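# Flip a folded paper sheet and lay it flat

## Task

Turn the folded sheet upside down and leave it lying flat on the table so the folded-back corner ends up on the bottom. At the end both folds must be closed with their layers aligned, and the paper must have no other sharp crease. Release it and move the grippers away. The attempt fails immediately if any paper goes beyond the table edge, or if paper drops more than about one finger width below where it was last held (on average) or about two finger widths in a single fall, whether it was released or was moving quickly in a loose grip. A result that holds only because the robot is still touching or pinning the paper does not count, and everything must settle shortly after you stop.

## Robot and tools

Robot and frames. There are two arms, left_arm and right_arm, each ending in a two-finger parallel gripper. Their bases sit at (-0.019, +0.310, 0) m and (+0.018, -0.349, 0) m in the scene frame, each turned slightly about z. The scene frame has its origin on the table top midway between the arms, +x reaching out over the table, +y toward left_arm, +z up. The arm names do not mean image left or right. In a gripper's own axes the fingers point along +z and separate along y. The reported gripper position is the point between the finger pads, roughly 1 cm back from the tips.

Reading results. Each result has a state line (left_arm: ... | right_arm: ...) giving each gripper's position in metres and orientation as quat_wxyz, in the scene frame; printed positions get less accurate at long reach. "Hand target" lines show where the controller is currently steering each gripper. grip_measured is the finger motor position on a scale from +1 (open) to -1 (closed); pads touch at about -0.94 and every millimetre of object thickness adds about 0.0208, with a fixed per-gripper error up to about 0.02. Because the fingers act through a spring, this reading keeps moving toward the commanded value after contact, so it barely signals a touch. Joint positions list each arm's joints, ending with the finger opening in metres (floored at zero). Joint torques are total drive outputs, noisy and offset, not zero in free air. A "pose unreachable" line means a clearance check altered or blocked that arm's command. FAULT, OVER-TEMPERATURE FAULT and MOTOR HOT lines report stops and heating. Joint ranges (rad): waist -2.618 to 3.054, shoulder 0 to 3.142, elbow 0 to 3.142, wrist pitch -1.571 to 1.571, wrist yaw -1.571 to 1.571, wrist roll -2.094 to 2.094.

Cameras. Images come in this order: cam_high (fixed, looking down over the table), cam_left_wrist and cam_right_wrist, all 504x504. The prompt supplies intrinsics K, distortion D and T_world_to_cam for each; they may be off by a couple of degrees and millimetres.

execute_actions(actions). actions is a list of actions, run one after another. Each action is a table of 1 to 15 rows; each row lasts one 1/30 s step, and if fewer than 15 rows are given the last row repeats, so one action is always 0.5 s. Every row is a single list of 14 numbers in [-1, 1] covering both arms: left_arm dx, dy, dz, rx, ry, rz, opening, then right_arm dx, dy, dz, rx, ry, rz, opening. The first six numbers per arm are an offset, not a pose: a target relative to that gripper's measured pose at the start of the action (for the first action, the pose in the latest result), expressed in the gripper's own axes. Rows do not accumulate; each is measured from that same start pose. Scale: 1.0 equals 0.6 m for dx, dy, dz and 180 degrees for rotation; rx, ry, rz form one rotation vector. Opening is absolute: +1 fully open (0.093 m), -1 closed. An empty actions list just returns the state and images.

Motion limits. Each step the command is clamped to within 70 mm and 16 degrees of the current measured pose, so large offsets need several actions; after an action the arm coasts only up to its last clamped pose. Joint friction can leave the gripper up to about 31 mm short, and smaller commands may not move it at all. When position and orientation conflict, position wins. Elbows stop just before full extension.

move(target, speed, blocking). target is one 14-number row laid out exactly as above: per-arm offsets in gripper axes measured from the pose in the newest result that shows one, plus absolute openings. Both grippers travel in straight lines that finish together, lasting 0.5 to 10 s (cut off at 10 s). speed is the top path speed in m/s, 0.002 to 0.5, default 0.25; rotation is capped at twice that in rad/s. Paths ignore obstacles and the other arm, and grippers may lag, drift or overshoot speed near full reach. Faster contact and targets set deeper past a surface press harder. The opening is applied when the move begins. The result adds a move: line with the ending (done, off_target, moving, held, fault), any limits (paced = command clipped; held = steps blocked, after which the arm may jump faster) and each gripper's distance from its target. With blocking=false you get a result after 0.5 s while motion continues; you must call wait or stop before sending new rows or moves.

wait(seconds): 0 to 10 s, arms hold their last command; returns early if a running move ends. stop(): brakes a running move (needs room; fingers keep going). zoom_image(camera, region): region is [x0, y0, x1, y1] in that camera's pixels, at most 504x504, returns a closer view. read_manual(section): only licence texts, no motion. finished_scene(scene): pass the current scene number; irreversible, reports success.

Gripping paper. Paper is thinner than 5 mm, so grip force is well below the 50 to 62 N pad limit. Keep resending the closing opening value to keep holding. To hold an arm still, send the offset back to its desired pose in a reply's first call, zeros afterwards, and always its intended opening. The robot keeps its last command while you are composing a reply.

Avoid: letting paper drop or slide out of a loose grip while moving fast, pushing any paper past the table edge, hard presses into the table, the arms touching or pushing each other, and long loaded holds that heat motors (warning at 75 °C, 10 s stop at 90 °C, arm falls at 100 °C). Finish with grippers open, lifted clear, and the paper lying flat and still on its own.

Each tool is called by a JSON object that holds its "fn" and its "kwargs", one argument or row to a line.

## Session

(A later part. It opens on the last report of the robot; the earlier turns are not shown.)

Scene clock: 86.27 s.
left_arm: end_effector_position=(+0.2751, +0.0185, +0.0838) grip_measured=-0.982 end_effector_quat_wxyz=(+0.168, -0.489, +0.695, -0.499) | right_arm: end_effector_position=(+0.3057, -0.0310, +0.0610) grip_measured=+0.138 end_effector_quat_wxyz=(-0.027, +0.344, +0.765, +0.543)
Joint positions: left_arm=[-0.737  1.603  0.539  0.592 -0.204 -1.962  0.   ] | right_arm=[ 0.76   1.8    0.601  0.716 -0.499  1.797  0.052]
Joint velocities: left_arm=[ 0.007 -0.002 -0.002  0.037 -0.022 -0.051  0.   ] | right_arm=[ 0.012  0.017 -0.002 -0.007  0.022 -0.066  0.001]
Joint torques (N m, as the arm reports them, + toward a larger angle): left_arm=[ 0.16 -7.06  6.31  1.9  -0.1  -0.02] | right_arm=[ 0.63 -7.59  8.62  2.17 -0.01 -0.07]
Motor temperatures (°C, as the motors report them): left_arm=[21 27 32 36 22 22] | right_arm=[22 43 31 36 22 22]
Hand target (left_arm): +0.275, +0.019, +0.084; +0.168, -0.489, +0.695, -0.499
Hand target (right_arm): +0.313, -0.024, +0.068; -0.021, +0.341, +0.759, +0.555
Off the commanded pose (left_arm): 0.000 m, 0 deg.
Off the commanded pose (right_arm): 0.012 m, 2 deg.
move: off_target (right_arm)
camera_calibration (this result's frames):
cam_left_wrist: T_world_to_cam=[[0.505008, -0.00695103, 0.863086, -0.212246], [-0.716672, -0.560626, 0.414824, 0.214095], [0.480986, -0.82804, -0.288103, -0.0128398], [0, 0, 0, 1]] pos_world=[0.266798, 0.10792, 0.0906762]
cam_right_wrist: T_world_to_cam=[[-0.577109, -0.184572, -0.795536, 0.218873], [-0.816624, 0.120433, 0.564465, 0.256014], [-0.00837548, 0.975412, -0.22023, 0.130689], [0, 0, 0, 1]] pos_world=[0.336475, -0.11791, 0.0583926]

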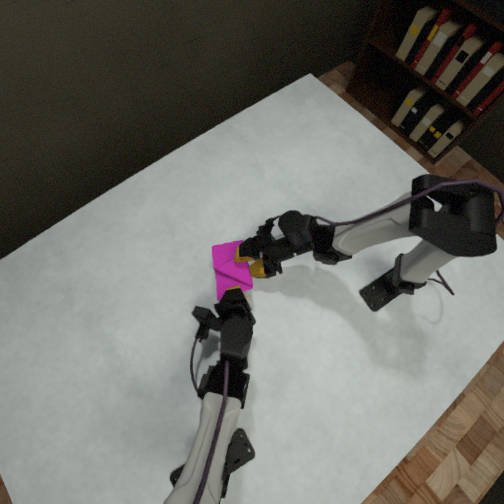

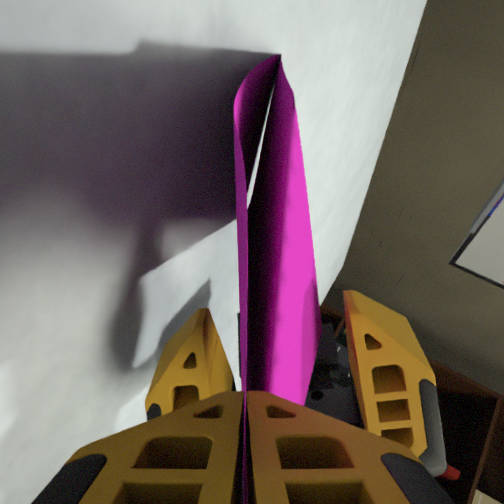

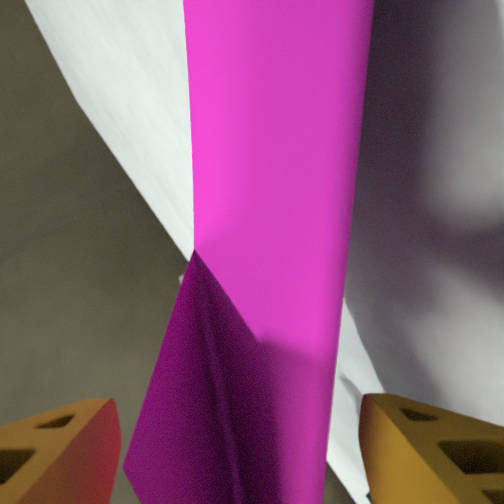

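{"fn": "execute_actions", "kwargs": {
  "actions": []
}}

Scene clock: 95.33 s.
left_arm: end_effector_position=(+0.2751, +0.0185, +0.0838) grip_measured=-0.982 end_effector_quat_wxyz=(+0.168, -0.489, +0.695, -0.499) | right_arm: end_effector_position=(+0.3062, -0.0310, +0.0614) grip_measured=+0.138 end_effector_quat_wxyz=(-0.026, +0.345, +0.764, +0.544)
Joint positions: left_arm=[-0.737  1.603  0.539  0.592 -0.204 -1.962  0.   ] | right_arm=[ 0.76   1.8    0.601  0.718 -0.496  1.8    0.052]
Joint velocities: left_arm=[ 0.007 -0.007  0.012 -0.022 -0.066 -0.066  0.   ] | right_arm=[ 0.007  0.002 -0.007  0.037  0.022 -0.081  0.001]
Joint torques (N m, as the arm reports them, + toward a larger angle): left_arm=[ 0.21 -7.05  6.34  1.9  -0.1  -0.01] | right_arm=[ 0.65 -7.62  8.63  2.15  0.   -0.07]
Motor temperatures (°C, as the motors report them): left_arm=[21 27 33 36 22 22] | right_arm=[22 42 31 38 22 22]
Hand target (left_arm): +0.275, +0.019, +0.084; +0.168, -0.489, +0.695, -0.499
Hand target (right_arm): +0.313, -0.024, +0.068; -0.021, +0.341, +0.759, +0.555
Off the commanded pose (left_arm): 0.000 m, 0 deg.
Off the commanded pose (right_arm): 0.012 m, 2 deg.
camera_calibration (this result's frames):
cam_left_wrist: T_world_to_cam=[[0.505008, -0.00695103, 0.863086, -0.212246], [-0.716672, -0.560626, 0.414824, 0.214095], [0.480986, -0.82804, -0.288103, -0.0128398], [0, 0, 0, 1]] pos_world=[0.266798, 0.10792, 0.0906762]
cam_right_wrist: T_world_to_cam=[[-0.5775, -0.181557, -0.795947, 0.219713], [-0.816376, 0.12253, 0.564373, 0.256289], [-0.00493908, 0.975717, -0.21898, 0.129709], [0, 0, 0, 1]] pos_world=[0.336754, -0.118072, 0.0586411]

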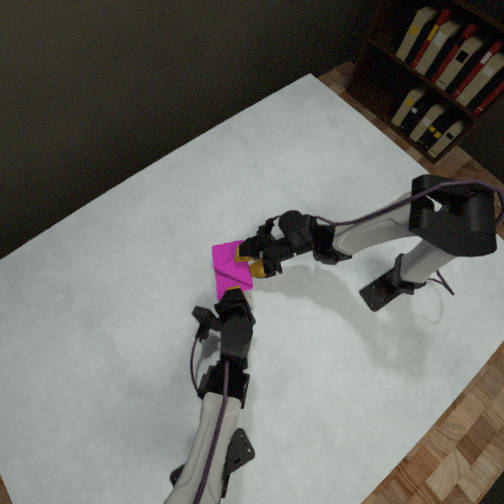

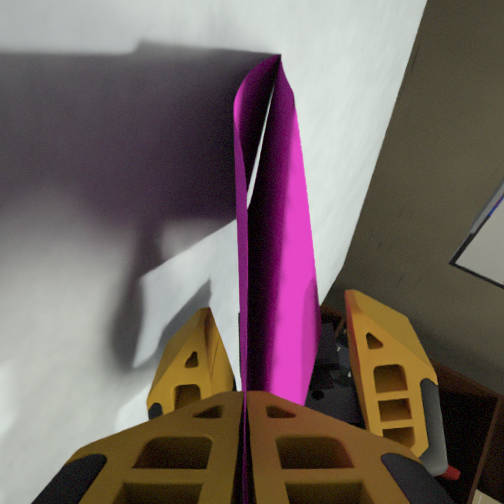

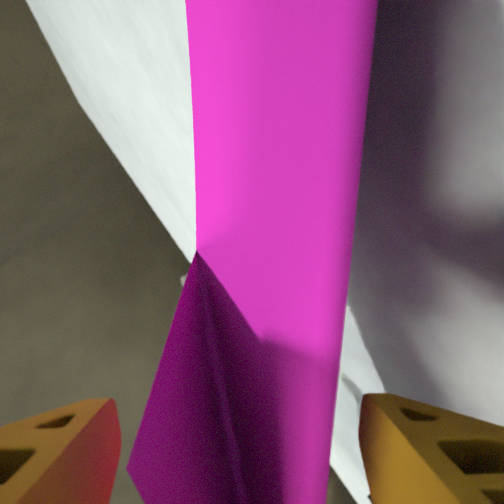

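{"fn": "execute_actions", "kwargs": {
  "actions": [
    [[0,0,0,0,0,0,-1,0,0,0,0,0,0,0.1],[0,0,0,0,0,0,-1,0,0,0,0,0,0,0.05],[0,0,0,0,0,0,-1,0,0,0,0,0,0,0.0],[0,0,0,0,0,0,-1,0,0,0,0,0,0,-0.05],[0,0,0,0,0,0,-1,0,0,0,0,0,0,-0.1],[0,0,0,0,0,0,-1,0,0,0,0,0,0,-0.15],[0,0,0,0,0,0,-1,0,0,0,0,0,0,-0.2],[0,0,0,0,0,0,-1,0,0,0,0,0,0,-0.25],[0,0,0,0,0,0,-1,0,0,0,0,0,0,-0.3],[0,0,0,0,0,0,-1,0,0,0,0,0,0,-0.35],[0,0,0,0,0,0,-1,0,0,0,0,0,0,-0.4],[0,0,0,0,0,0,-1,0,0,0,0,0,0,-0.45],[0,0,0,0,0,0,-1,0,0,0,0,0,0,-0.5],[0,0,0,0,0,0,-1,0,0,0,0,0,0,-0.55],[0,0,0,0,0,0,-1,0,0,0,0,0,0,-0.6]]
  ]
}}

Scene clock: 101.83 s.
left_arm: end_effector_position=(+0.2751, +0.0185, +0.0838) grip_measured=-0.982 end_effector_quat_wxyz=(+0.168, -0.489, +0.695, -0.499) | right_arm: end_effector_position=(+0.3062, -0.0310, +0.0614) grip_measured=-0.571 end_effector_quat_wxyz=(-0.026, +0.345, +0.764, +0.544)
Joint positions: left_arm=[-0.737  1.603  0.539  0.592 -0.204 -1.962  0.   ] | right_arm=[ 0.76   1.8    0.601  0.718 -0.496  1.8    0.018]
Joint velocities: left_arm=[ 0.002 -0.017 -0.007  0.022  0.022 -0.125  0.   ] | right_arm=[-0.007 -0.027  0.007  0.007 -0.081 -0.051 -0.053]
Joint torques (N m, as the arm reports them, + toward a larger angle): left_arm=[ 0.22 -6.97  6.32  1.89 -0.1  -0.03] | right_arm=[ 0.06 -8.93  6.44  1.97 -0.1  -0.14]
Motor temperatures (°C, as the motors report them): left_arm=[21 27 33 36 22 22] | right_arm=[22 41 32 39 22 22]
Hand target (left_arm): +0.275, +0.019, +0.084; +0.168, -0.489, +0.695, -0.499
Hand target (right_arm): +0.306, -0.031, +0.061; -0.026, +0.345, +0.764, +0.544
Off the commanded pose (left_arm): 0.000 m, 0 deg.
Off the commanded pose (right_arm): 0.000 m, 0 deg.
camera_calibration (this result's frames):
cam_left_wrist: T_world_to_cam=[[0.505008, -0.00695103, 0.863086, -0.212246], [-0.716672, -0.560626, 0.414824, 0.214095], [0.480986, -0.82804, -0.288103, -0.0128398], [0, 0, 0, 1]] pos_world=[0.266798, 0.10792, 0.0906762]
cam_right_wrist: T_world_to_cam=[[-0.5775, -0.181557, -0.795947, 0.219713], [-0.816376, 0.12253, 0.564373, 0.256289], [-0.00493908, 0.975717, -0.21898, 0.129709], [0, 0, 0, 1]] pos_world=[0.336754, -0.118072, 0.0586411]

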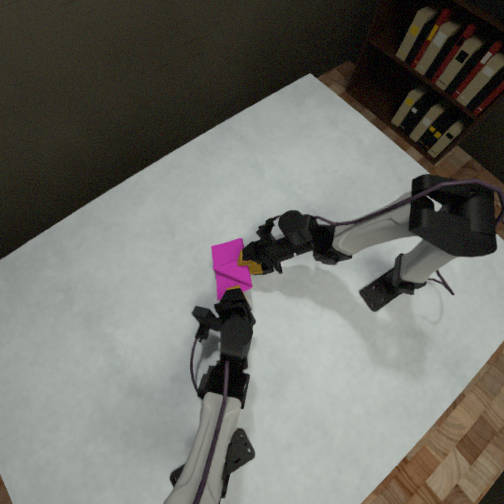

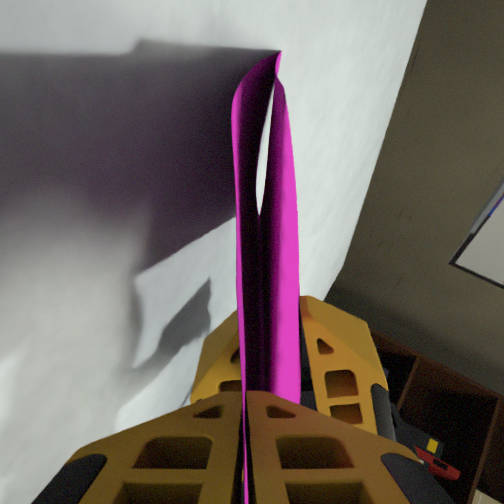

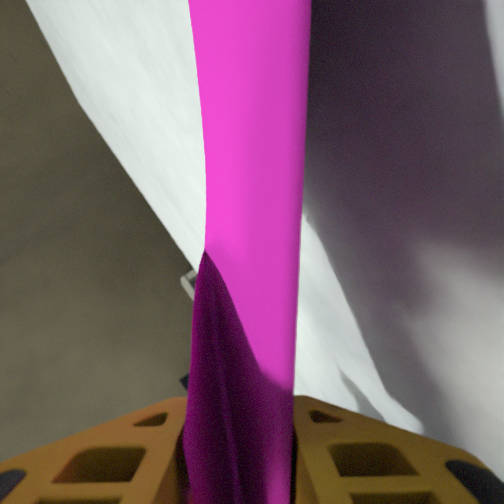

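{"fn": "execute_actions", "kwargs": {
  "actions": [
    [[0,0,0,0,0,0,-1,0,0,0,0,0,0,-0.63],[0,0,0,0,0,0,-1,0,0,0,0,0,0,-0.66],[0,0,0,0,0,0,-1,0,0,0,0,0,0,-0.69],[0,0,0,0,0,0,-1,0,0,0,0,0,0,-0.72],[0,0,0,0,0,0,-1,0,0,0,0,0,0,-0.75],[0,0,0,0,0,0,-1,0,0,0,0,0,0,-0.78],[0,0,0,0,0,0,-1,0,0,0,0,0,0,-0.81],[0,0,0,0,0,0,-1,0,0,0,0,0,0,-0.84],[0,0,0,0,0,0,-1,0,0,0,0,0,0,-0.87],[0,0,0,0,0,0,-1,0,0,0,0,0,0,-0.9],[0,0,0,0,0,0,-1,0,0,0,0,0,0,-0.92],[0,0,0,0,0,0,-1,0,0,0,0,0,0,-0.94],[0,0,0,0,0,0,-1,0,0,0,0,0,0,-0.96],[0,0,0,0,0,0,-1,0,0,0,0,0,0,-0.98],[0,0,0,0,0,0,-1,0,0,0,0,0,0,-1]]
  ]
}}

{"fn": "zoom_image", "kwargs": {
  "camera": "cam_high",
  "region": [180, 210, 300, 330]
}}

Scene clock: 106.63 s.
left_arm: end_effector_position=(+0.2751, +0.0185, +0.0838) grip_measured=-0.982 end_effector_quat_wxyz=(+0.168, -0.489, +0.695, -0.499) | right_arm: end_effector_position=(+0.3062, -0.0310, +0.0614) grip_measured=-0.981 end_effector_quat_wxyz=(-0.026, +0.345, +0.764, +0.544)
Joint positions: left_arm=[-0.737  1.603  0.539  0.592 -0.204 -1.962  0.   ] | right_arm=[ 0.76   1.8    0.601  0.718 -0.496  1.8    0.   ]
Joint velocities: left_arm=[-0.012 -0.007 -0.002 -0.022 -0.022 -0.037  0.   ] | right_arm=[ 0.007  0.002 -0.012  0.022  0.022 -0.007  0.   ]
Joint torques (N m, as the arm reports them, + toward a larger angle): left_arm=[ 0.03 -7.    6.27  1.88 -0.11 -0.02] | right_arm=[ 0.05 -8.94  6.44  1.96 -0.1  -0.14]
Motor temperatures (°C, as the motors report them): left_arm=[21 27 33 36 22 22] | right_arm=[22 41 32 39 22 22]
Hand target (left_arm): +0.275, +0.019, +0.084; +0.168, -0.489, +0.695, -0.499
Hand target (right_arm): +0.306, -0.031, +0.061; -0.026, +0.345, +0.764, +0.544
Off the commanded pose (left_arm): 0.000 m, 0 deg.
Off the commanded pose (right_arm): 0.000 m, 0 deg.
camera_calibration (this result's frames):
cam_left_wrist: T_world_to_cam=[[0.505008, -0.00695103, 0.863086, -0.212246], [-0.716672, -0.560626, 0.414824, 0.214095], [0.480986, -0.82804, -0.288103, -0.0128398], [0, 0, 0, 1]] pos_world=[0.266798, 0.10792, 0.0906762]
cam_right_wrist: T_world_to_cam=[[-0.5775, -0.181557, -0.795947, 0.219713], [-0.816376, 0.12253, 0.564373, 0.256289], [-0.00493908, 0.975717, -0.21898, 0.129709], [0, 0, 0, 1]] pos_world=[0.336754, -0.118072, 0.0586411]

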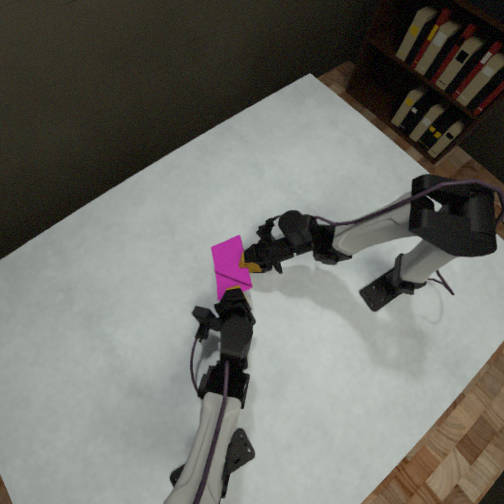

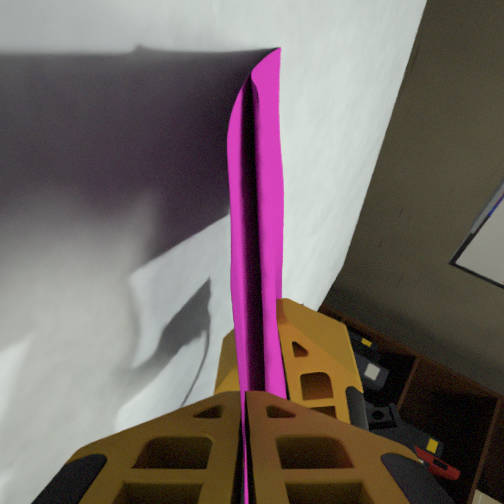

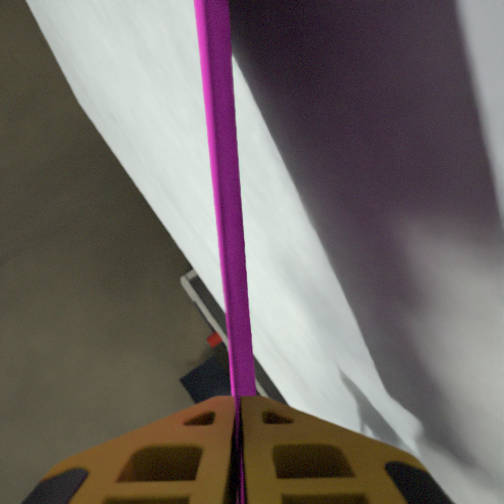

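Region (180, 210, 300, 330) of cam_high's 504x504 image, scaled by 4.200, with more detail than that image has.

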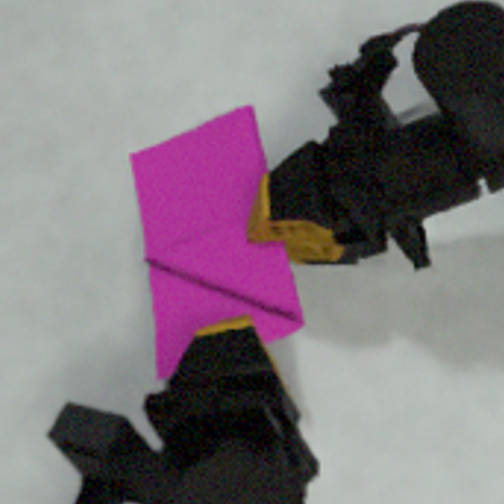

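{"fn": "execute_actions", "kwargs": {
  "actions": [
    [[0,0,0,0,0,0,-0.98,0,0,0,0,0,0,-1],[0,0,0,0,0,0,-0.96,0,0,0,0,0,0,-1],[0,0,0,0,0,0,-0.94,0,0,0,0,0,0,-1],[0,0,0,0,0,0,-0.92,0,0,0,0,0,0,-1],[0,0,0,0,0,0,-0.9,0,0,0,0,0,0,-1],[0,0,0,0,0,0,-0.88,0,0,0,0,0,0,-1],[0,0,0,0,0,0,-0.86,0,0,0,0,0,0,-1],[0,0,0,0,0,0,-0.84,0,0,0,0,0,0,-1],[0,0,0,0,0,0,-0.82,0,0,0,0,0,0,-1],[0,0,0,0,0,0,-0.8,0,0,0,0,0,0,-1],[0,0,0,0,0,0,-0.78,0,0,0,0,0,0,-1],[0,0,0,0,0,0,-0.76,0,0,0,0,0,0,-1],[0,0,0,0,0,0,-0.74,0,0,0,0,0,0,-1],[0,0,0,0,0,0,-0.72,0,0,0,0,0,0,-1],[0,0,0,0,0,0,-0.7,0,0,0,0,0,0,-1]]
  ]
}}

Scene clock: 111.43 s.
left_arm: end_effector_position=(+0.2751, +0.0185, +0.0838) grip_measured=-0.713 end_effector_quat_wxyz=(+0.168, -0.489, +0.695, -0.499) | right_arm: end_effector_position=(+0.3062, -0.0310, +0.0614) grip_measured=-0.988 end_effector_quat_wxyz=(-0.026, +0.345, +0.764, +0.544)
Joint positions: left_arm=[-0.737  1.603  0.539  0.592 -0.204 -1.962  0.011] | right_arm=[ 0.76   1.8    0.601  0.718 -0.496  1.8    0.   ]
Joint velocities: left_arm=[-0.007 -0.007 -0.012 -0.007 -0.022 -0.022  0.022] | right_arm=[ 0.012 -0.007 -0.012  0.007  0.022  0.022  0.   ]
Joint torques (N m, as the arm reports them, + toward a larger angle): left_arm=[ 0.17 -6.98  6.31  1.9  -0.09 -0.02] | right_arm=[ 0.06 -8.93  6.45  1.96 -0.11 -0.13]
Motor temperatures (°C, as the motors report them): left_arm=[21 27 33 37 22 22] | right_arm=[22 41 31 39 22 22]
Hand target (left_arm): +0.275, +0.019, +0.084; +0.168, -0.489, +0.695, -0.499
Hand target (right_arm): +0.306, -0.031, +0.061; -0.026, +0.345, +0.764, +0.544
Off the commanded pose (left_arm): 0.000 m, 0 deg.
Off the commanded pose (right_arm): 0.000 m, 0 deg.
camera_calibration (this result's frames):
cam_left_wrist: T_world_to_cam=[[0.505008, -0.00695103, 0.863086, -0.212246], [-0.716672, -0.560626, 0.414824, 0.214095], [0.480986, -0.82804, -0.288103, -0.0128398], [0, 0, 0, 1]] pos_world=[0.266798, 0.10792, 0.0906762]
cam_right_wrist: T_world_to_cam=[[-0.5775, -0.181557, -0.795947, 0.219713], [-0.816376, 0.12253, 0.564373, 0.256289], [-0.00493908, 0.975717, -0.21898, 0.129709], [0, 0, 0, 1]] pos_world=[0.336754, -0.118072, 0.0586411]

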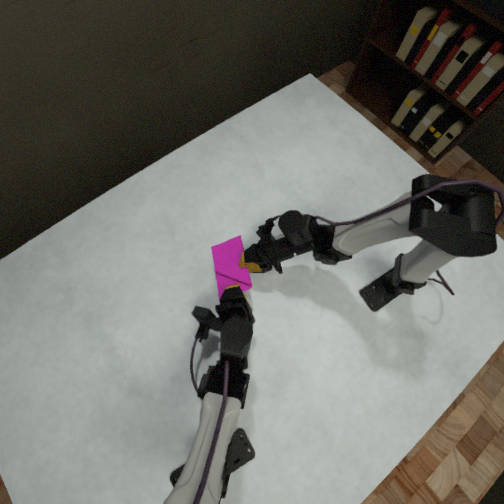

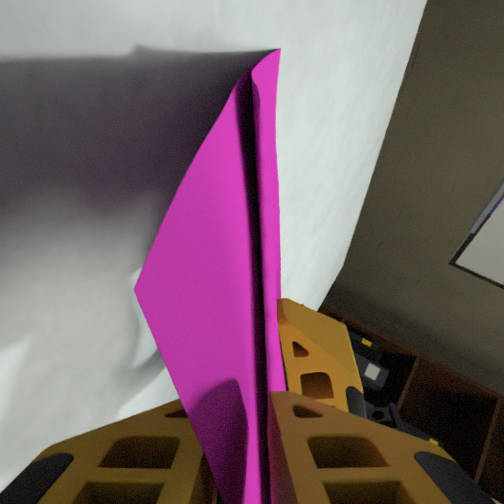

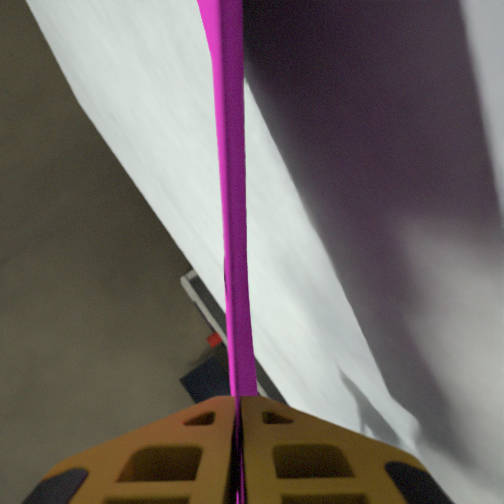

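{"fn": "move", "kwargs": {
  "target": [-0.02,0.01,-0.15,0,0,0.05,-0.45,0,0,0,0,0,0,-1],
  "speed": 0.1
}}

Scene clock: 115.03 s.
left_arm: end_effector_position=(+0.2183, +0.0740, +0.1188) grip_measured=-0.452 end_effector_quat_wxyz=(+0.202, -0.437, +0.727, -0.489) | right_arm: end_effector_position=(+0.3062, -0.0310, +0.0614) grip_measured=-0.988 end_effector_quat_wxyz=(-0.026, +0.345, +0.764, +0.544)
Joint positions: left_arm=[-0.773  1.098  0.353  0.275 -0.234 -1.836  0.023] | right_arm=[ 0.76   1.8    0.601  0.718 -0.496  1.8    0.   ]
Joint velocities: left_arm=[-0.002  0.002  0.012 -0.022  0.051 -0.007 -0.   ] | right_arm=[ 0.007  0.012 -0.032  0.007  0.051 -0.037  0.   ]
Joint torques (N m, as the arm reports them, + toward a larger angle): left_arm=[-1.04 -4.92  6.27  1.77 -0.18  0.07] | right_arm=[ 0.06 -8.92  6.45  1.96 -0.11 -0.14]
Motor temperatures (°C, as the motors report them): left_arm=[21 27 33 37 22 22] | right_arm=[22 41 31 39 22 22]
Hand target (left_arm): +0.214, +0.077, +0.116; +0.206, -0.433, +0.732, -0.485
Hand target (right_arm): +0.306, -0.031, +0.061; -0.026, +0.345, +0.764, +0.544
Off the commanded pose (left_arm): 0.007 m, 1 deg.
Off the commanded pose (right_arm): 0.000 m, 0 deg.
move: done
camera_calibration (this result's frames):
cam_left_wrist: T_world_to_cam=[[0.431818, -0.12395, 0.893403, -0.192355], [-0.780888, -0.547075, 0.301534, 0.216413], [0.451383, -0.827856, -0.333028, 0.0822757], [0, 0, 0, 1]] pos_world=[0.214919, 0.162664, 0.133995]
cam_right_wrist: T_world_to_cam=[[-0.5775, -0.181557, -0.795947, 0.219713], [-0.816376, 0.12253, 0.564373, 0.256289], [-0.00493908, 0.975717, -0.21898, 0.129709], [0, 0, 0, 1]] pos_world=[0.336754, -0.118072, 0.0586411]

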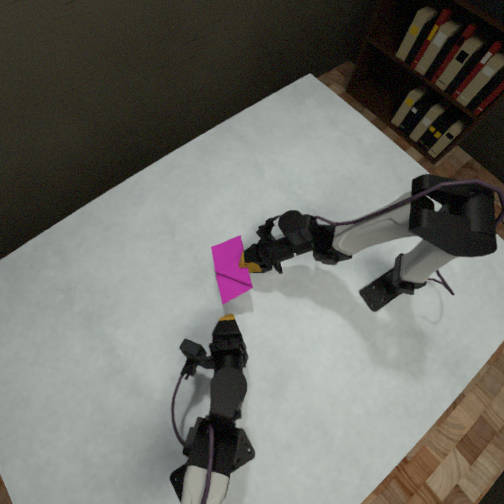

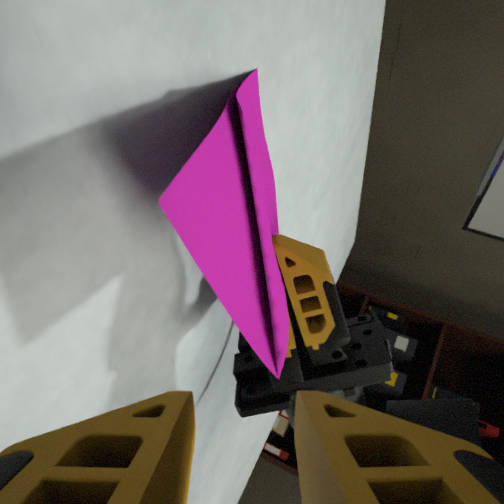

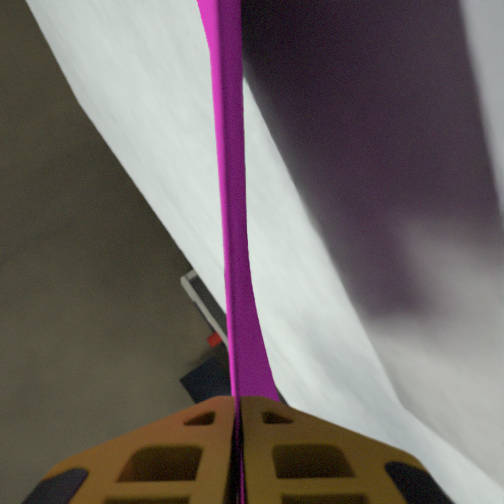

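{"fn": "move", "kwargs": {
  "target": [-0.13,0,-0.07,0,0,0,-0.45,0.01,0.162,-0.097,0,0,-0.28,-1],
  "speed": 0.2
}}

Scene clock: 127.10 s.
left_arm: end_effector_position=(+0.2341, +0.1585, +0.1299) grip_measured=-0.452 end_effector_quat_wxyz=(+0.203, -0.438, +0.726, -0.489) | right_arm: end_effector_position=(+0.3313, -0.0621, +0.1505) grip_measured=-0.988 end_effector_quat_wxyz=(+0.193, -0.001, +0.845, +0.498)
Joint positions: left_arm=[-0.312  0.796  0.294  0.041  0.177 -1.633  0.023] | right_arm=[ 0.625  1.531  0.814  0.165 -0.614  0.858  0.   ]
Joint velocities: left_arm=[-0.002 -0.002 -0.007  0.081 -0.007 -0.007  0.   ] | right_arm=[-0.002  0.007 -0.012 -0.066 -0.051 -0.051  0.   ]
Joint torques (N m, as the arm reports them, + toward a larger angle): left_arm=[ 1.35 -3.1   6.77  1.84  0.1   0.06] | right_arm=[-0.55 -9.36 10.65  1.81 -0.27 -0.25]
Motor temperatures (°C, as the motors report them): left_arm=[21 26 33 37 22 22] | right_arm=[22 41 31 40 22 22]
Hand target (left_arm): +0.231, +0.162, +0.126; +0.203, -0.437, +0.728, -0.487
Hand target (right_arm): +0.336, -0.062, +0.166; +0.208, -0.012, +0.838, +0.505
Off the commanded pose (left_arm): 0.006 m, 0 deg.
Off the commanded pose (right_arm): 0.017 m, 2 deg.
move: off_target (right_arm)
camera_calibration (this result's frames):
cam_left_wrist: T_world_to_cam=[[0.431133, -0.120545, 0.8942, -0.19909], [-0.779554, -0.548786, 0.301877, 0.271504], [0.454335, -0.827226, -0.330571, 0.147756], [0, 0, 0, 1]] pos_world=[0.230356, 0.247226, 0.144909]
cam_right_wrist: T_world_to_cam=[[0.170719, -0.520522, -0.836607, 0.0366582], [-0.982907, -0.149347, -0.107652, 0.369706], [-0.0689092, 0.840686, -0.537121, 0.240319], [0, 0, 0, 1]] pos_world=[0.373689, -0.127737, 0.199548]

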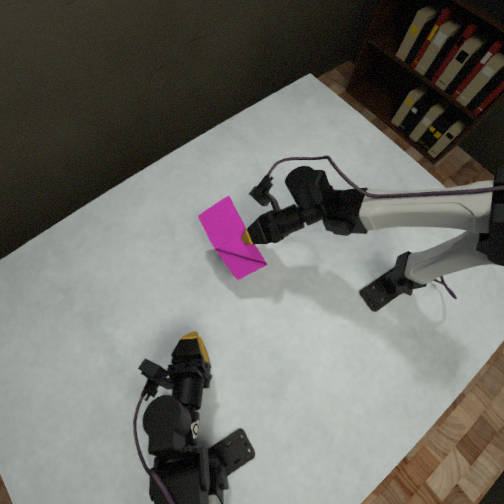

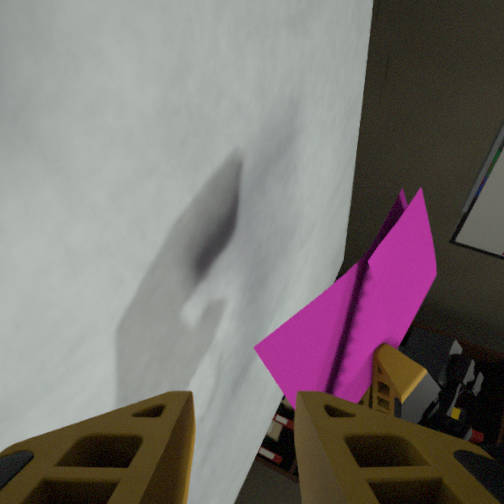

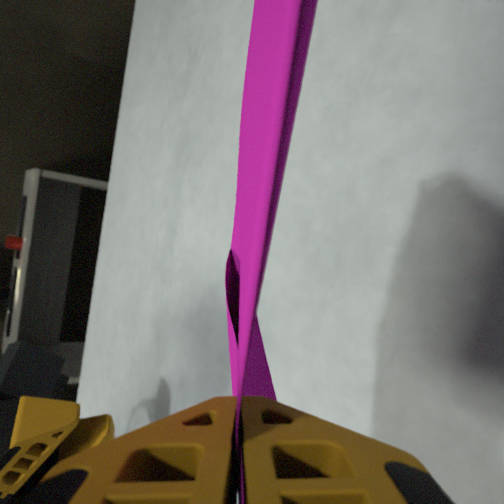

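{"fn": "move", "kwargs": {
  "target": [0,0,0,0,0,0,-0.45,0,0,0,0,0,-0.893,-1],
  "speed": 0.4
}}

Scene clock: 134.47 s.
left_arm: end_effector_position=(+0.2338, +0.1583, +0.1298) grip_measured=-0.452 end_effector_quat_wxyz=(+0.203, -0.438, +0.727, -0.489) | right_arm: end_effector_position=(+0.3310, -0.0622, +0.1501) grip_measured=-0.989 end_effector_quat_wxyz=(-0.524, +0.833, -0.145, +0.103)
Joint positions: left_arm=[-0.312  0.796  0.294  0.04   0.178 -1.632  0.023] | right_arm=[ 0.625  1.531  0.814  0.163 -0.615 -1.936  0.   ]
Joint velocities: left_arm=[ 0.002 -0.012  0.012  0.007  0.022  0.037  0.001] | right_arm=[-0.002 -0.017 -0.002  0.007 -0.007 -0.022  0.   ]
Joint torques (N m, as the arm reports them, + toward a larger angle): left_arm=[ 0.14 -1.35  8.04  1.95 -0.01 -0.02] | right_arm=[ 0.06 -7.85  8.35  1.83 -0.22 -0.12]
Motor temperatures (°C, as the motors report them): left_arm=[21 26 33 37 22 22] | right_arm=[22 41 32 40 22 22]
Hand target (left_arm): +0.234, +0.158, +0.130; +0.203, -0.438, +0.726, -0.489
Hand target (right_arm): +0.331, -0.062, +0.150; -0.524, +0.833, -0.140, +0.107
Off the commanded pose (left_arm): 0.000 m, 0 deg.
Off the commanded pose (right_arm): 0.001 m, 1 deg.
move: done
camera_calibration (this result's frames):
cam_left_wrist: T_world_to_cam=[[0.431439, -0.121509, 0.893922, -0.198772], [-0.780313, -0.547538, 0.302182, 0.271221], [0.452738, -0.827912, -0.331044, 0.148204], [0, 0, 0, 1]] pos_world=[0.230298, 0.247051, 0.144791]
cam_right_wrist: T_world_to_cam=[[0.141989, 0.382216, 0.913099, -0.160648], [0.724822, -0.668373, 0.167064, -0.269422], [0.674146, 0.638113, -0.37194, -0.0431878], [0, 0, 0, 1]] pos_world=[0.247208, -0.0911133, 0.175635]

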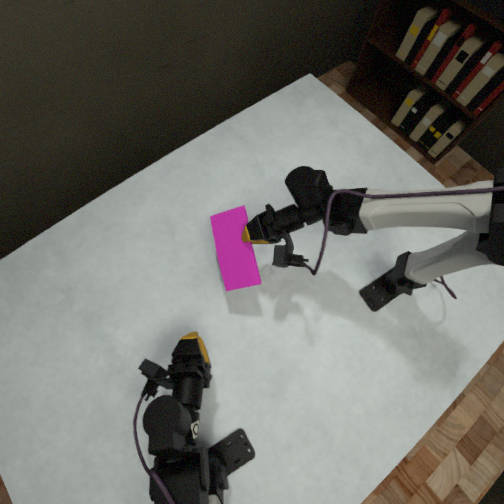

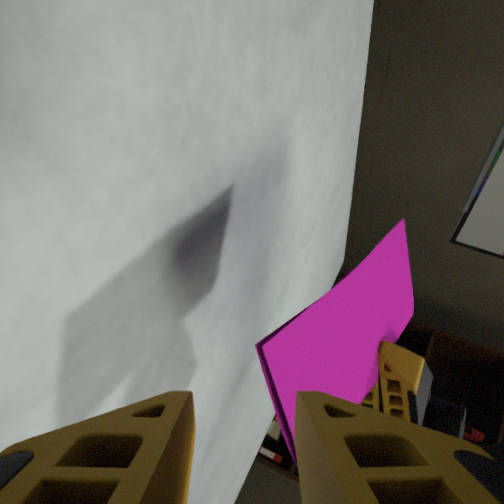

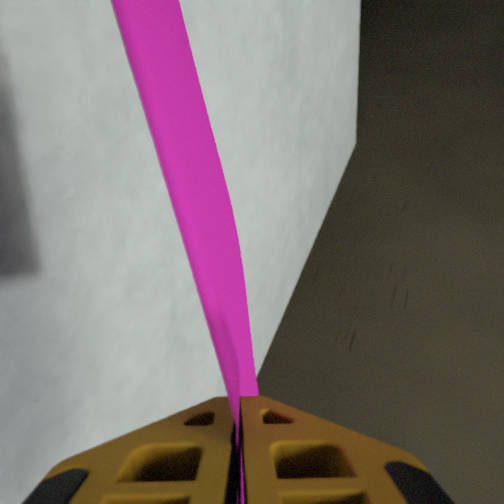

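{"fn": "move", "kwargs": {
  "target": [0,0,0,0,0,0,-0.45,0,0.195,0.056,0,0,0.005,-1],
  "speed": 0.07
}}

Scene clock: 143.47 s.
left_arm: end_effector_position=(+0.2338, +0.1583, +0.1298) grip_measured=-0.452 end_effector_quat_wxyz=(+0.203, -0.438, +0.727, -0.489) | right_arm: end_effector_position=(+0.3307, -0.0760, +0.0389) grip_measured=-0.989 end_effector_quat_wxyz=(-0.528, +0.830, -0.150, +0.105)
Joint positions: left_arm=[-0.312  0.796  0.294  0.04   0.178 -1.632  0.023] | right_arm=[ 0.585  1.867  0.591  0.721 -0.645 -1.944  0.   ]
Joint velocities: left_arm=[ 0.002 -0.007  0.007 -0.037 -0.022  0.051 -0.001] | right_arm=[ 0.012 -0.007  0.007 -0.037  0.037  0.007  0.   ]
Joint torques (N m, as the arm reports them, + toward a larger angle): left_arm=[ 0.22 -1.43  8.13  1.93  0.01 -0.01] | right_arm=[-0.55 -7.84  3.95  1.96 -0.35 -0.1 ]
Motor temperatures (°C, as the motors report them): left_arm=[21 25 34 37 22 22] | right_arm=[22 41 32 40 22 22]
Hand target (left_arm): +0.234, +0.158, +0.130; +0.203, -0.438, +0.727, -0.489
Hand target (right_arm): +0.326, -0.081, +0.031; -0.525, +0.832, -0.152, +0.099
Off the commanded pose (left_arm): 0.000 m, 0 deg.
Off the commanded pose (right_arm): 0.011 m, 1 deg.
move: off_target (right_arm)
camera_calibration (this result's frames):
cam_left_wrist: T_world_to_cam=[[0.431439, -0.121509, 0.893922, -0.198772], [-0.780313, -0.547538, 0.302182, 0.271221], [0.452738, -0.827912, -0.331044, 0.148204], [0, 0, 0, 1]] pos_world=[0.230298, 0.247051, 0.144791]
cam_right_wrist: T_world_to_cam=[[0.147151, 0.371088, 0.916864, -0.0564762], [0.718343, -0.677313, 0.158843, -0.25806], [0.679948, 0.635249, -0.366236, -0.0778535], [0, 0, 0, 1]] pos_world=[0.246622, -0.104373, 0.0642592]

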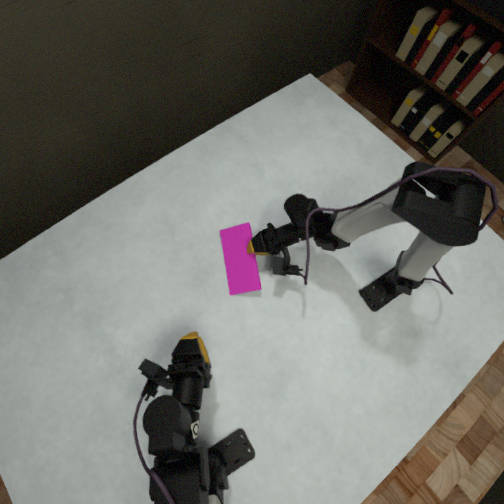

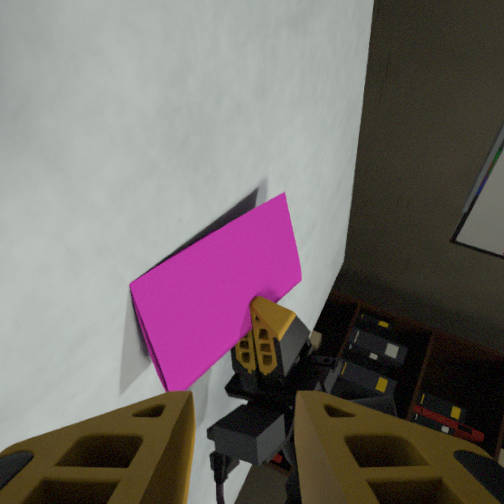

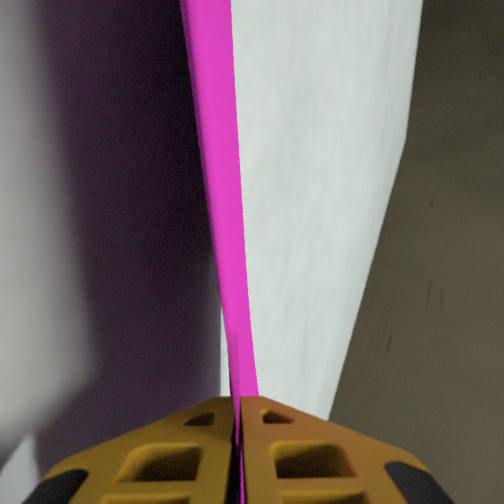

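{"fn": "move", "kwargs": {
  "target": [0,0,0,0,0,0,-0.45,0,0.066,-0.009,0,0,0,-1],
  "speed": 0.04
}}

Scene clock: 146.40 s.
left_arm: end_effector_position=(+0.2338, +0.1583, +0.1298) grip_measured=-0.452 end_effector_quat_wxyz=(+0.203, -0.438, +0.727, -0.489) | right_arm: end_effector_position=(+0.3292, -0.0902, +0.0143) grip_measured=-0.989 end_effector_quat_wxyz=(-0.532, +0.827, -0.149, +0.110)
Joint positions: left_arm=[-0.312  0.796  0.294  0.04   0.178 -1.632  0.023] | right_arm=[ 0.543  1.971  0.542  0.873 -0.68  -1.969  0.   ]
Joint velocities: left_arm=[ 0.002  0.007 -0.017 -0.007 -0.051 -0.037 -0.001] | right_arm=[-0.022  0.007 -0.012  0.022 -0.022 -0.007  0.   ]
Joint torques (N m, as the arm reports them, + toward a larger angle): left_arm=[ 0.2  -1.38  8.1   1.93 -0.01 -0.03] | right_arm=[-0.55 -7.78  2.78  1.94 -0.35 -0.12]
Motor temperatures (°C, as the motors report them): left_arm=[21 25 34 37 22 22] | right_arm=[22 41 32 40 22 22]
Hand target (left_arm): +0.234, +0.158, +0.130; +0.203, -0.438, +0.727, -0.489
Hand target (right_arm): +0.323, -0.096, +0.006; -0.528, +0.829, -0.151, +0.104
Off the commanded pose (left_arm): 0.000 m, 0 deg.
Off the commanded pose (right_arm): 0.012 m, 1 deg.
move: off_target (right_arm)
camera_calibration (this result's frames):
cam_left_wrist: T_world_to_cam=[[0.431439, -0.121509, 0.893922, -0.198772], [-0.780313, -0.547538, 0.302182, 0.271221], [0.452738, -0.827912, -0.331044, 0.148204], [0, 0, 0, 1]] pos_world=[0.230298, 0.247051, 0.144791]
cam_right_wrist: T_world_to_cam=[[0.137132, 0.363376, 0.921495, -0.025903], [0.714589, -0.680525, 0.162012, -0.261856], [0.685971, 0.636273, -0.352987, -0.0789039], [0, 0, 0, 1]] pos_world=[0.244798, -0.118583, 0.0384413]

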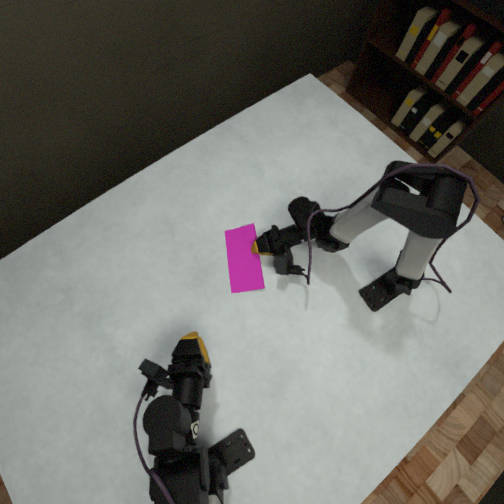

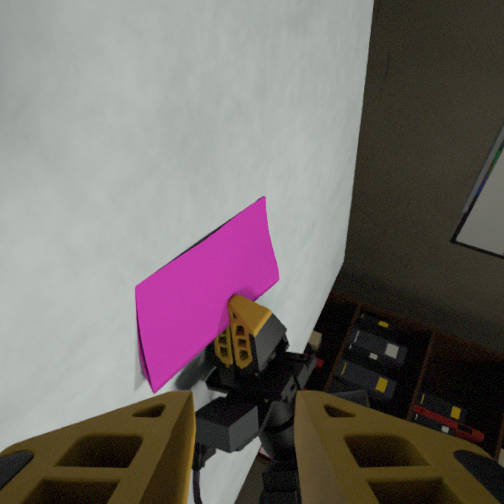

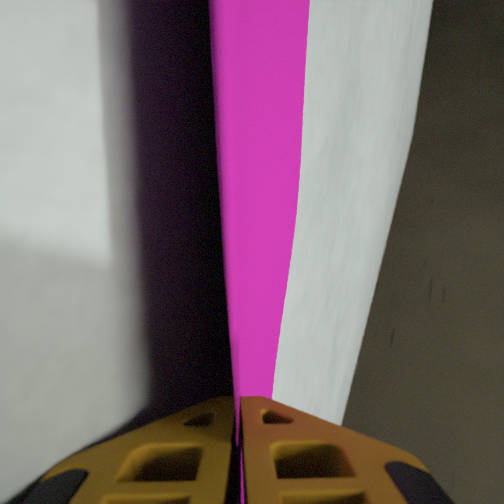

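{"fn": "execute_actions", "kwargs": {
  "actions": [
    [[0,0,0,0,0,0,-0.45,0,0,0,0,0,0,-0.98],[0,0,0,0,0,0,-0.45,0,0,0,0,0,0,-0.96],[0,0,0,0,0,0,-0.45,0,0,0,0,0,0,-0.945],[0,0,0,0,0,0,-0.45,0,0,0,0,0,0,-0.93],[0,0,0,0,0,0,-0.45,0,0,0,0,0,0,-0.915],[0,0,0,0,0,0,-0.45,0,0,0,0,0,0,-0.9],[0,0,0,0,0,0,-0.45,0,0,0,0,0,0,-0.885],[0,0,0,0,0,0,-0.45,0,0,0,0,0,0,-0.87],[0,0,0,0,0,0,-0.45,0,0,0,0,0,0,-0.855],[0,0,0,0,0,0,-0.45,0,0,0,0,0,0,-0.84],[0,0,0,0,0,0,-0.45,0,0,0,0,0,0,-0.825],[0,0,0,0,0,0,-0.45,0,0,0,0,0,0,-0.81],[0,0,0,0,0,0,-0.45,0,0,0,0,0,0,-0.8],[0,0,0,0,0,0,-0.45,0,0,0,0,0,0,-0.79],[0,0,0,0,0,0,-0.45,0,0,0,0,0,0,-0.78]]
  ]
}}

{"fn": "move", "kwargs": {
  "target": [0,0,0,0,0,0,-0.45,0,0.027,-0.07,0,0,0,-0.76],
  "speed": 0.04
}}

Scene clock: 152.63 s.
left_arm: end_effector_position=(+0.2338, +0.1583, +0.1298) grip_measured=-0.452 end_effector_quat_wxyz=(+0.203, -0.438, +0.727, -0.489) | right_arm: end_effector_position=(+0.3296, -0.0890, +0.0172) grip_measured=-0.788 end_effector_quat_wxyz=(-0.537, +0.824, -0.143, +0.112)
Joint positions: left_arm=[-0.312  0.796  0.294  0.04   0.178 -1.632  0.023] | right_arm=[ 0.542  1.971  0.542  0.888 -0.688 -1.97   0.007]
Joint velocities: left_arm=[-0.002 -0.002 -0.017  0.022 -0.007  0.037  0.001] | right_arm=[ 0.007 -0.032 -0.017  0.022  0.051  0.037  0.011]
Joint torques (N m, as the arm reports them, + toward a larger angle): left_arm=[ 0.22 -1.31  8.07  1.93  0.   -0.02] | right_arm=[-0.01 -9.19  4.85  1.61 -0.11 -0.03]
Motor temperatures (°C, as the motors report them): left_arm=[21 24 35 38 22 22] | right_arm=[22 40 31 40 22 22]
Hand target (left_arm): +0.234, +0.158, +0.130; +0.203, -0.438, +0.727, -0.489
Hand target (right_arm): +0.329, -0.090, +0.014; -0.532, +0.827, -0.149, +0.110
Off the commanded pose (left_arm): 0.000 m, 0 deg.
Off the commanded pose (right_arm): 0.003 m, 1 deg.
camera_calibration (this result's frames):
cam_left_wrist: T_world_to_cam=[[0.431439, -0.121509, 0.893922, -0.198772], [-0.780313, -0.547538, 0.302182, 0.271221], [0.452738, -0.827912, -0.331044, 0.148204], [0, 0, 0, 1]] pos_world=[0.230298, 0.247051, 0.144791]
cam_right_wrist: T_world_to_cam=[[0.12317, 0.355554, 0.926504, -0.0252385], [0.717256, -0.677115, 0.164497, -0.262441], [0.685838, 0.644279, -0.338424, -0.0784061], [0, 0, 0, 1]] pos_world=[0.245119, -0.118213, 0.0400196]

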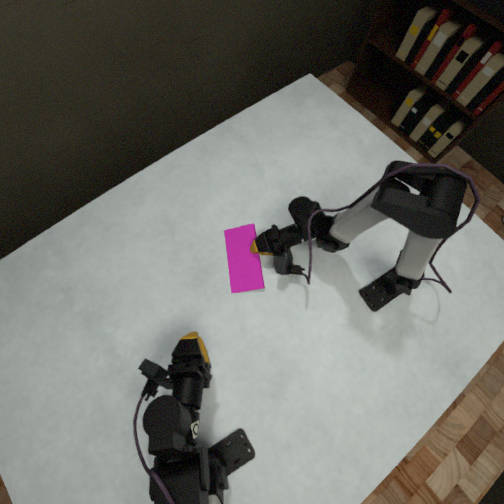

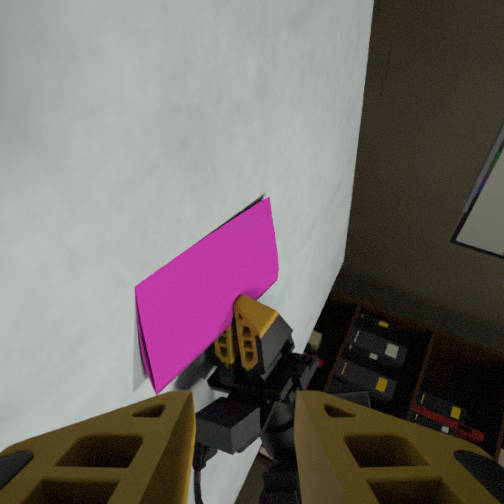

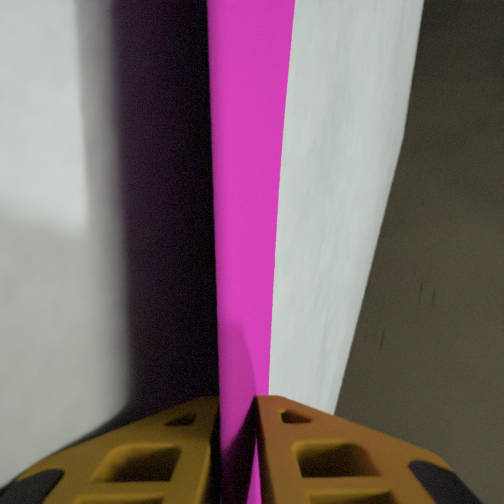

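Scene clock: 154.07 s.
left_arm: end_effector_position=(+0.2338, +0.1583, +0.1298) grip_measured=-0.452 end_effector_quat_wxyz=(+0.203, -0.438, +0.727, -0.489) | right_arm: end_effector_position=(+0.3208, -0.1262, +0.0207) grip_measured=-0.763 end_effector_quat_wxyz=(-0.540, +0.821, -0.143, +0.119)
Joint positions: left_arm=[-0.312  0.796  0.294  0.04   0.178 -1.632  0.023] | right_arm=[ 0.427  1.906  0.451  0.878 -0.78  -2.044  0.009]
Joint velocities: left_arm=[-0.002 -0.012 -0.012 -0.007  0.022  0.037  0.   ] | right_arm=[-0.007 -0.007 -0.002  0.007  0.022  0.022  0.001]
Joint torques (N m, as the arm reports them, + toward a larger angle): left_arm=[ 0.16 -1.45  8.04  1.96  0.    0.  ] | right_arm=[-0.52 -9.78  2.64  1.59 -0.38 -0.09]
Motor temperatures (°C, as the motors report them): left_arm=[21 24 35 38 22 22] | right_arm=[22 40 31 40 22 22]
Hand target (left_arm): +0.234, +0.158, +0.130; +0.203, -0.438, +0.727, -0.489
Hand target (right_arm): +0.313, -0.130, +0.019; -0.539, +0.823, -0.144, +0.112
Off the commanded pose (left_arm): 0.000 m, 0 deg.
Off the commanded pose (right_arm): 0.009 m, 1 deg.
move: done
camera_calibration (this result's frames):
cam_left_wrist: T_world_to_cam=[[0.431439, -0.121509, 0.893922, -0.198772], [-0.780313, -0.547538, 0.302182, 0.271221], [0.452738, -0.827912, -0.331044, 0.148204], [0, 0, 0, 1]] pos_world=[0.230298, 0.247051, 0.144791]
cam_right_wrist: T_world_to_cam=[[0.11433, 0.347432, 0.930709, -0.0124185], [0.710261, -0.683612, 0.167941, -0.280467], [0.694592, 0.641845, -0.324925, -0.0506975], [0, 0, 0, 1]] pos_world=[0.235838, -0.154876, 0.0421871]

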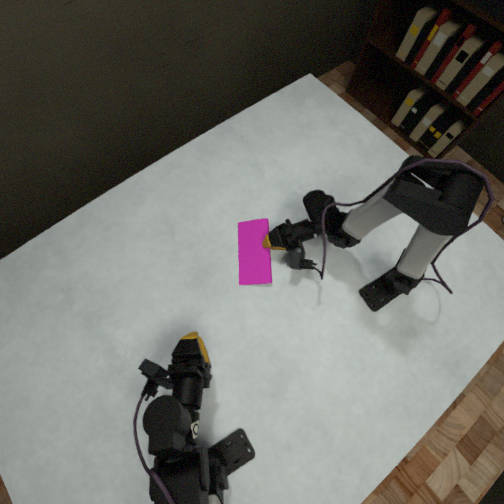

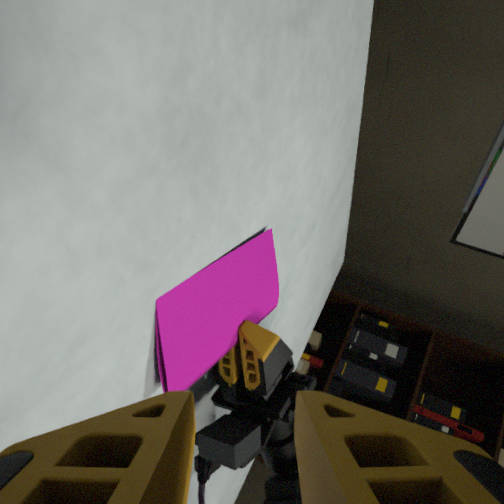

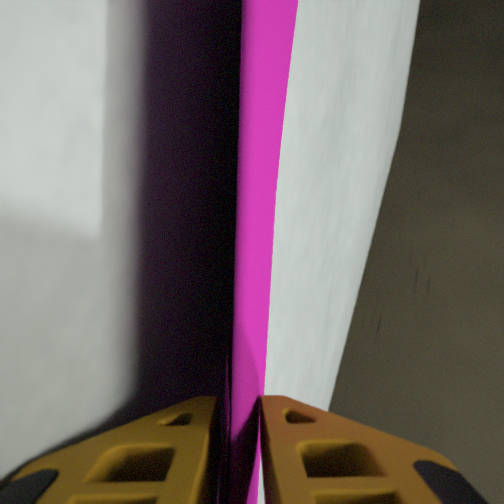

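{"fn": "zoom_image", "kwargs": {
  "camera": "cam_left_wrist",
  "region": [130, 210, 330, 410]
}}

{"fn": "zoom_image", "kwargs": {
  "camera": "cam_high",
  "region": [210, 190, 330, 310]
}}

Region (130, 210, 330, 410) of cam_left_wrist's 504x504 image, scaled by 2.520, with more detail than that image has.

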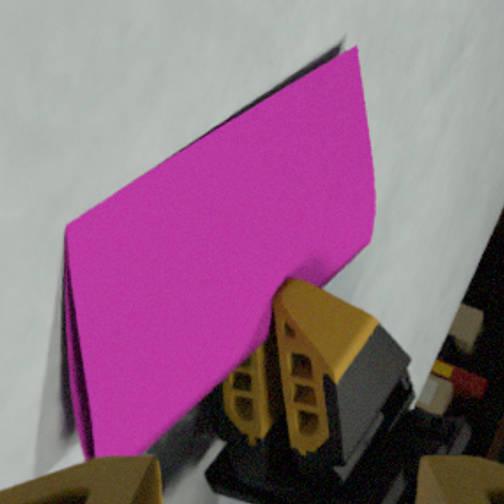

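Region (210, 190, 330, 310) of cam_high's 504x504 image, scaled by 4.200, with more detail than that image has.

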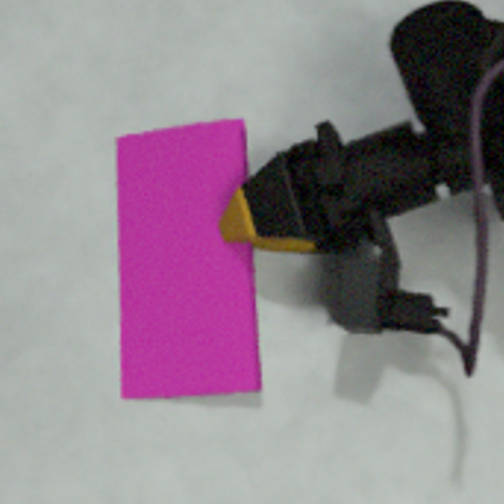

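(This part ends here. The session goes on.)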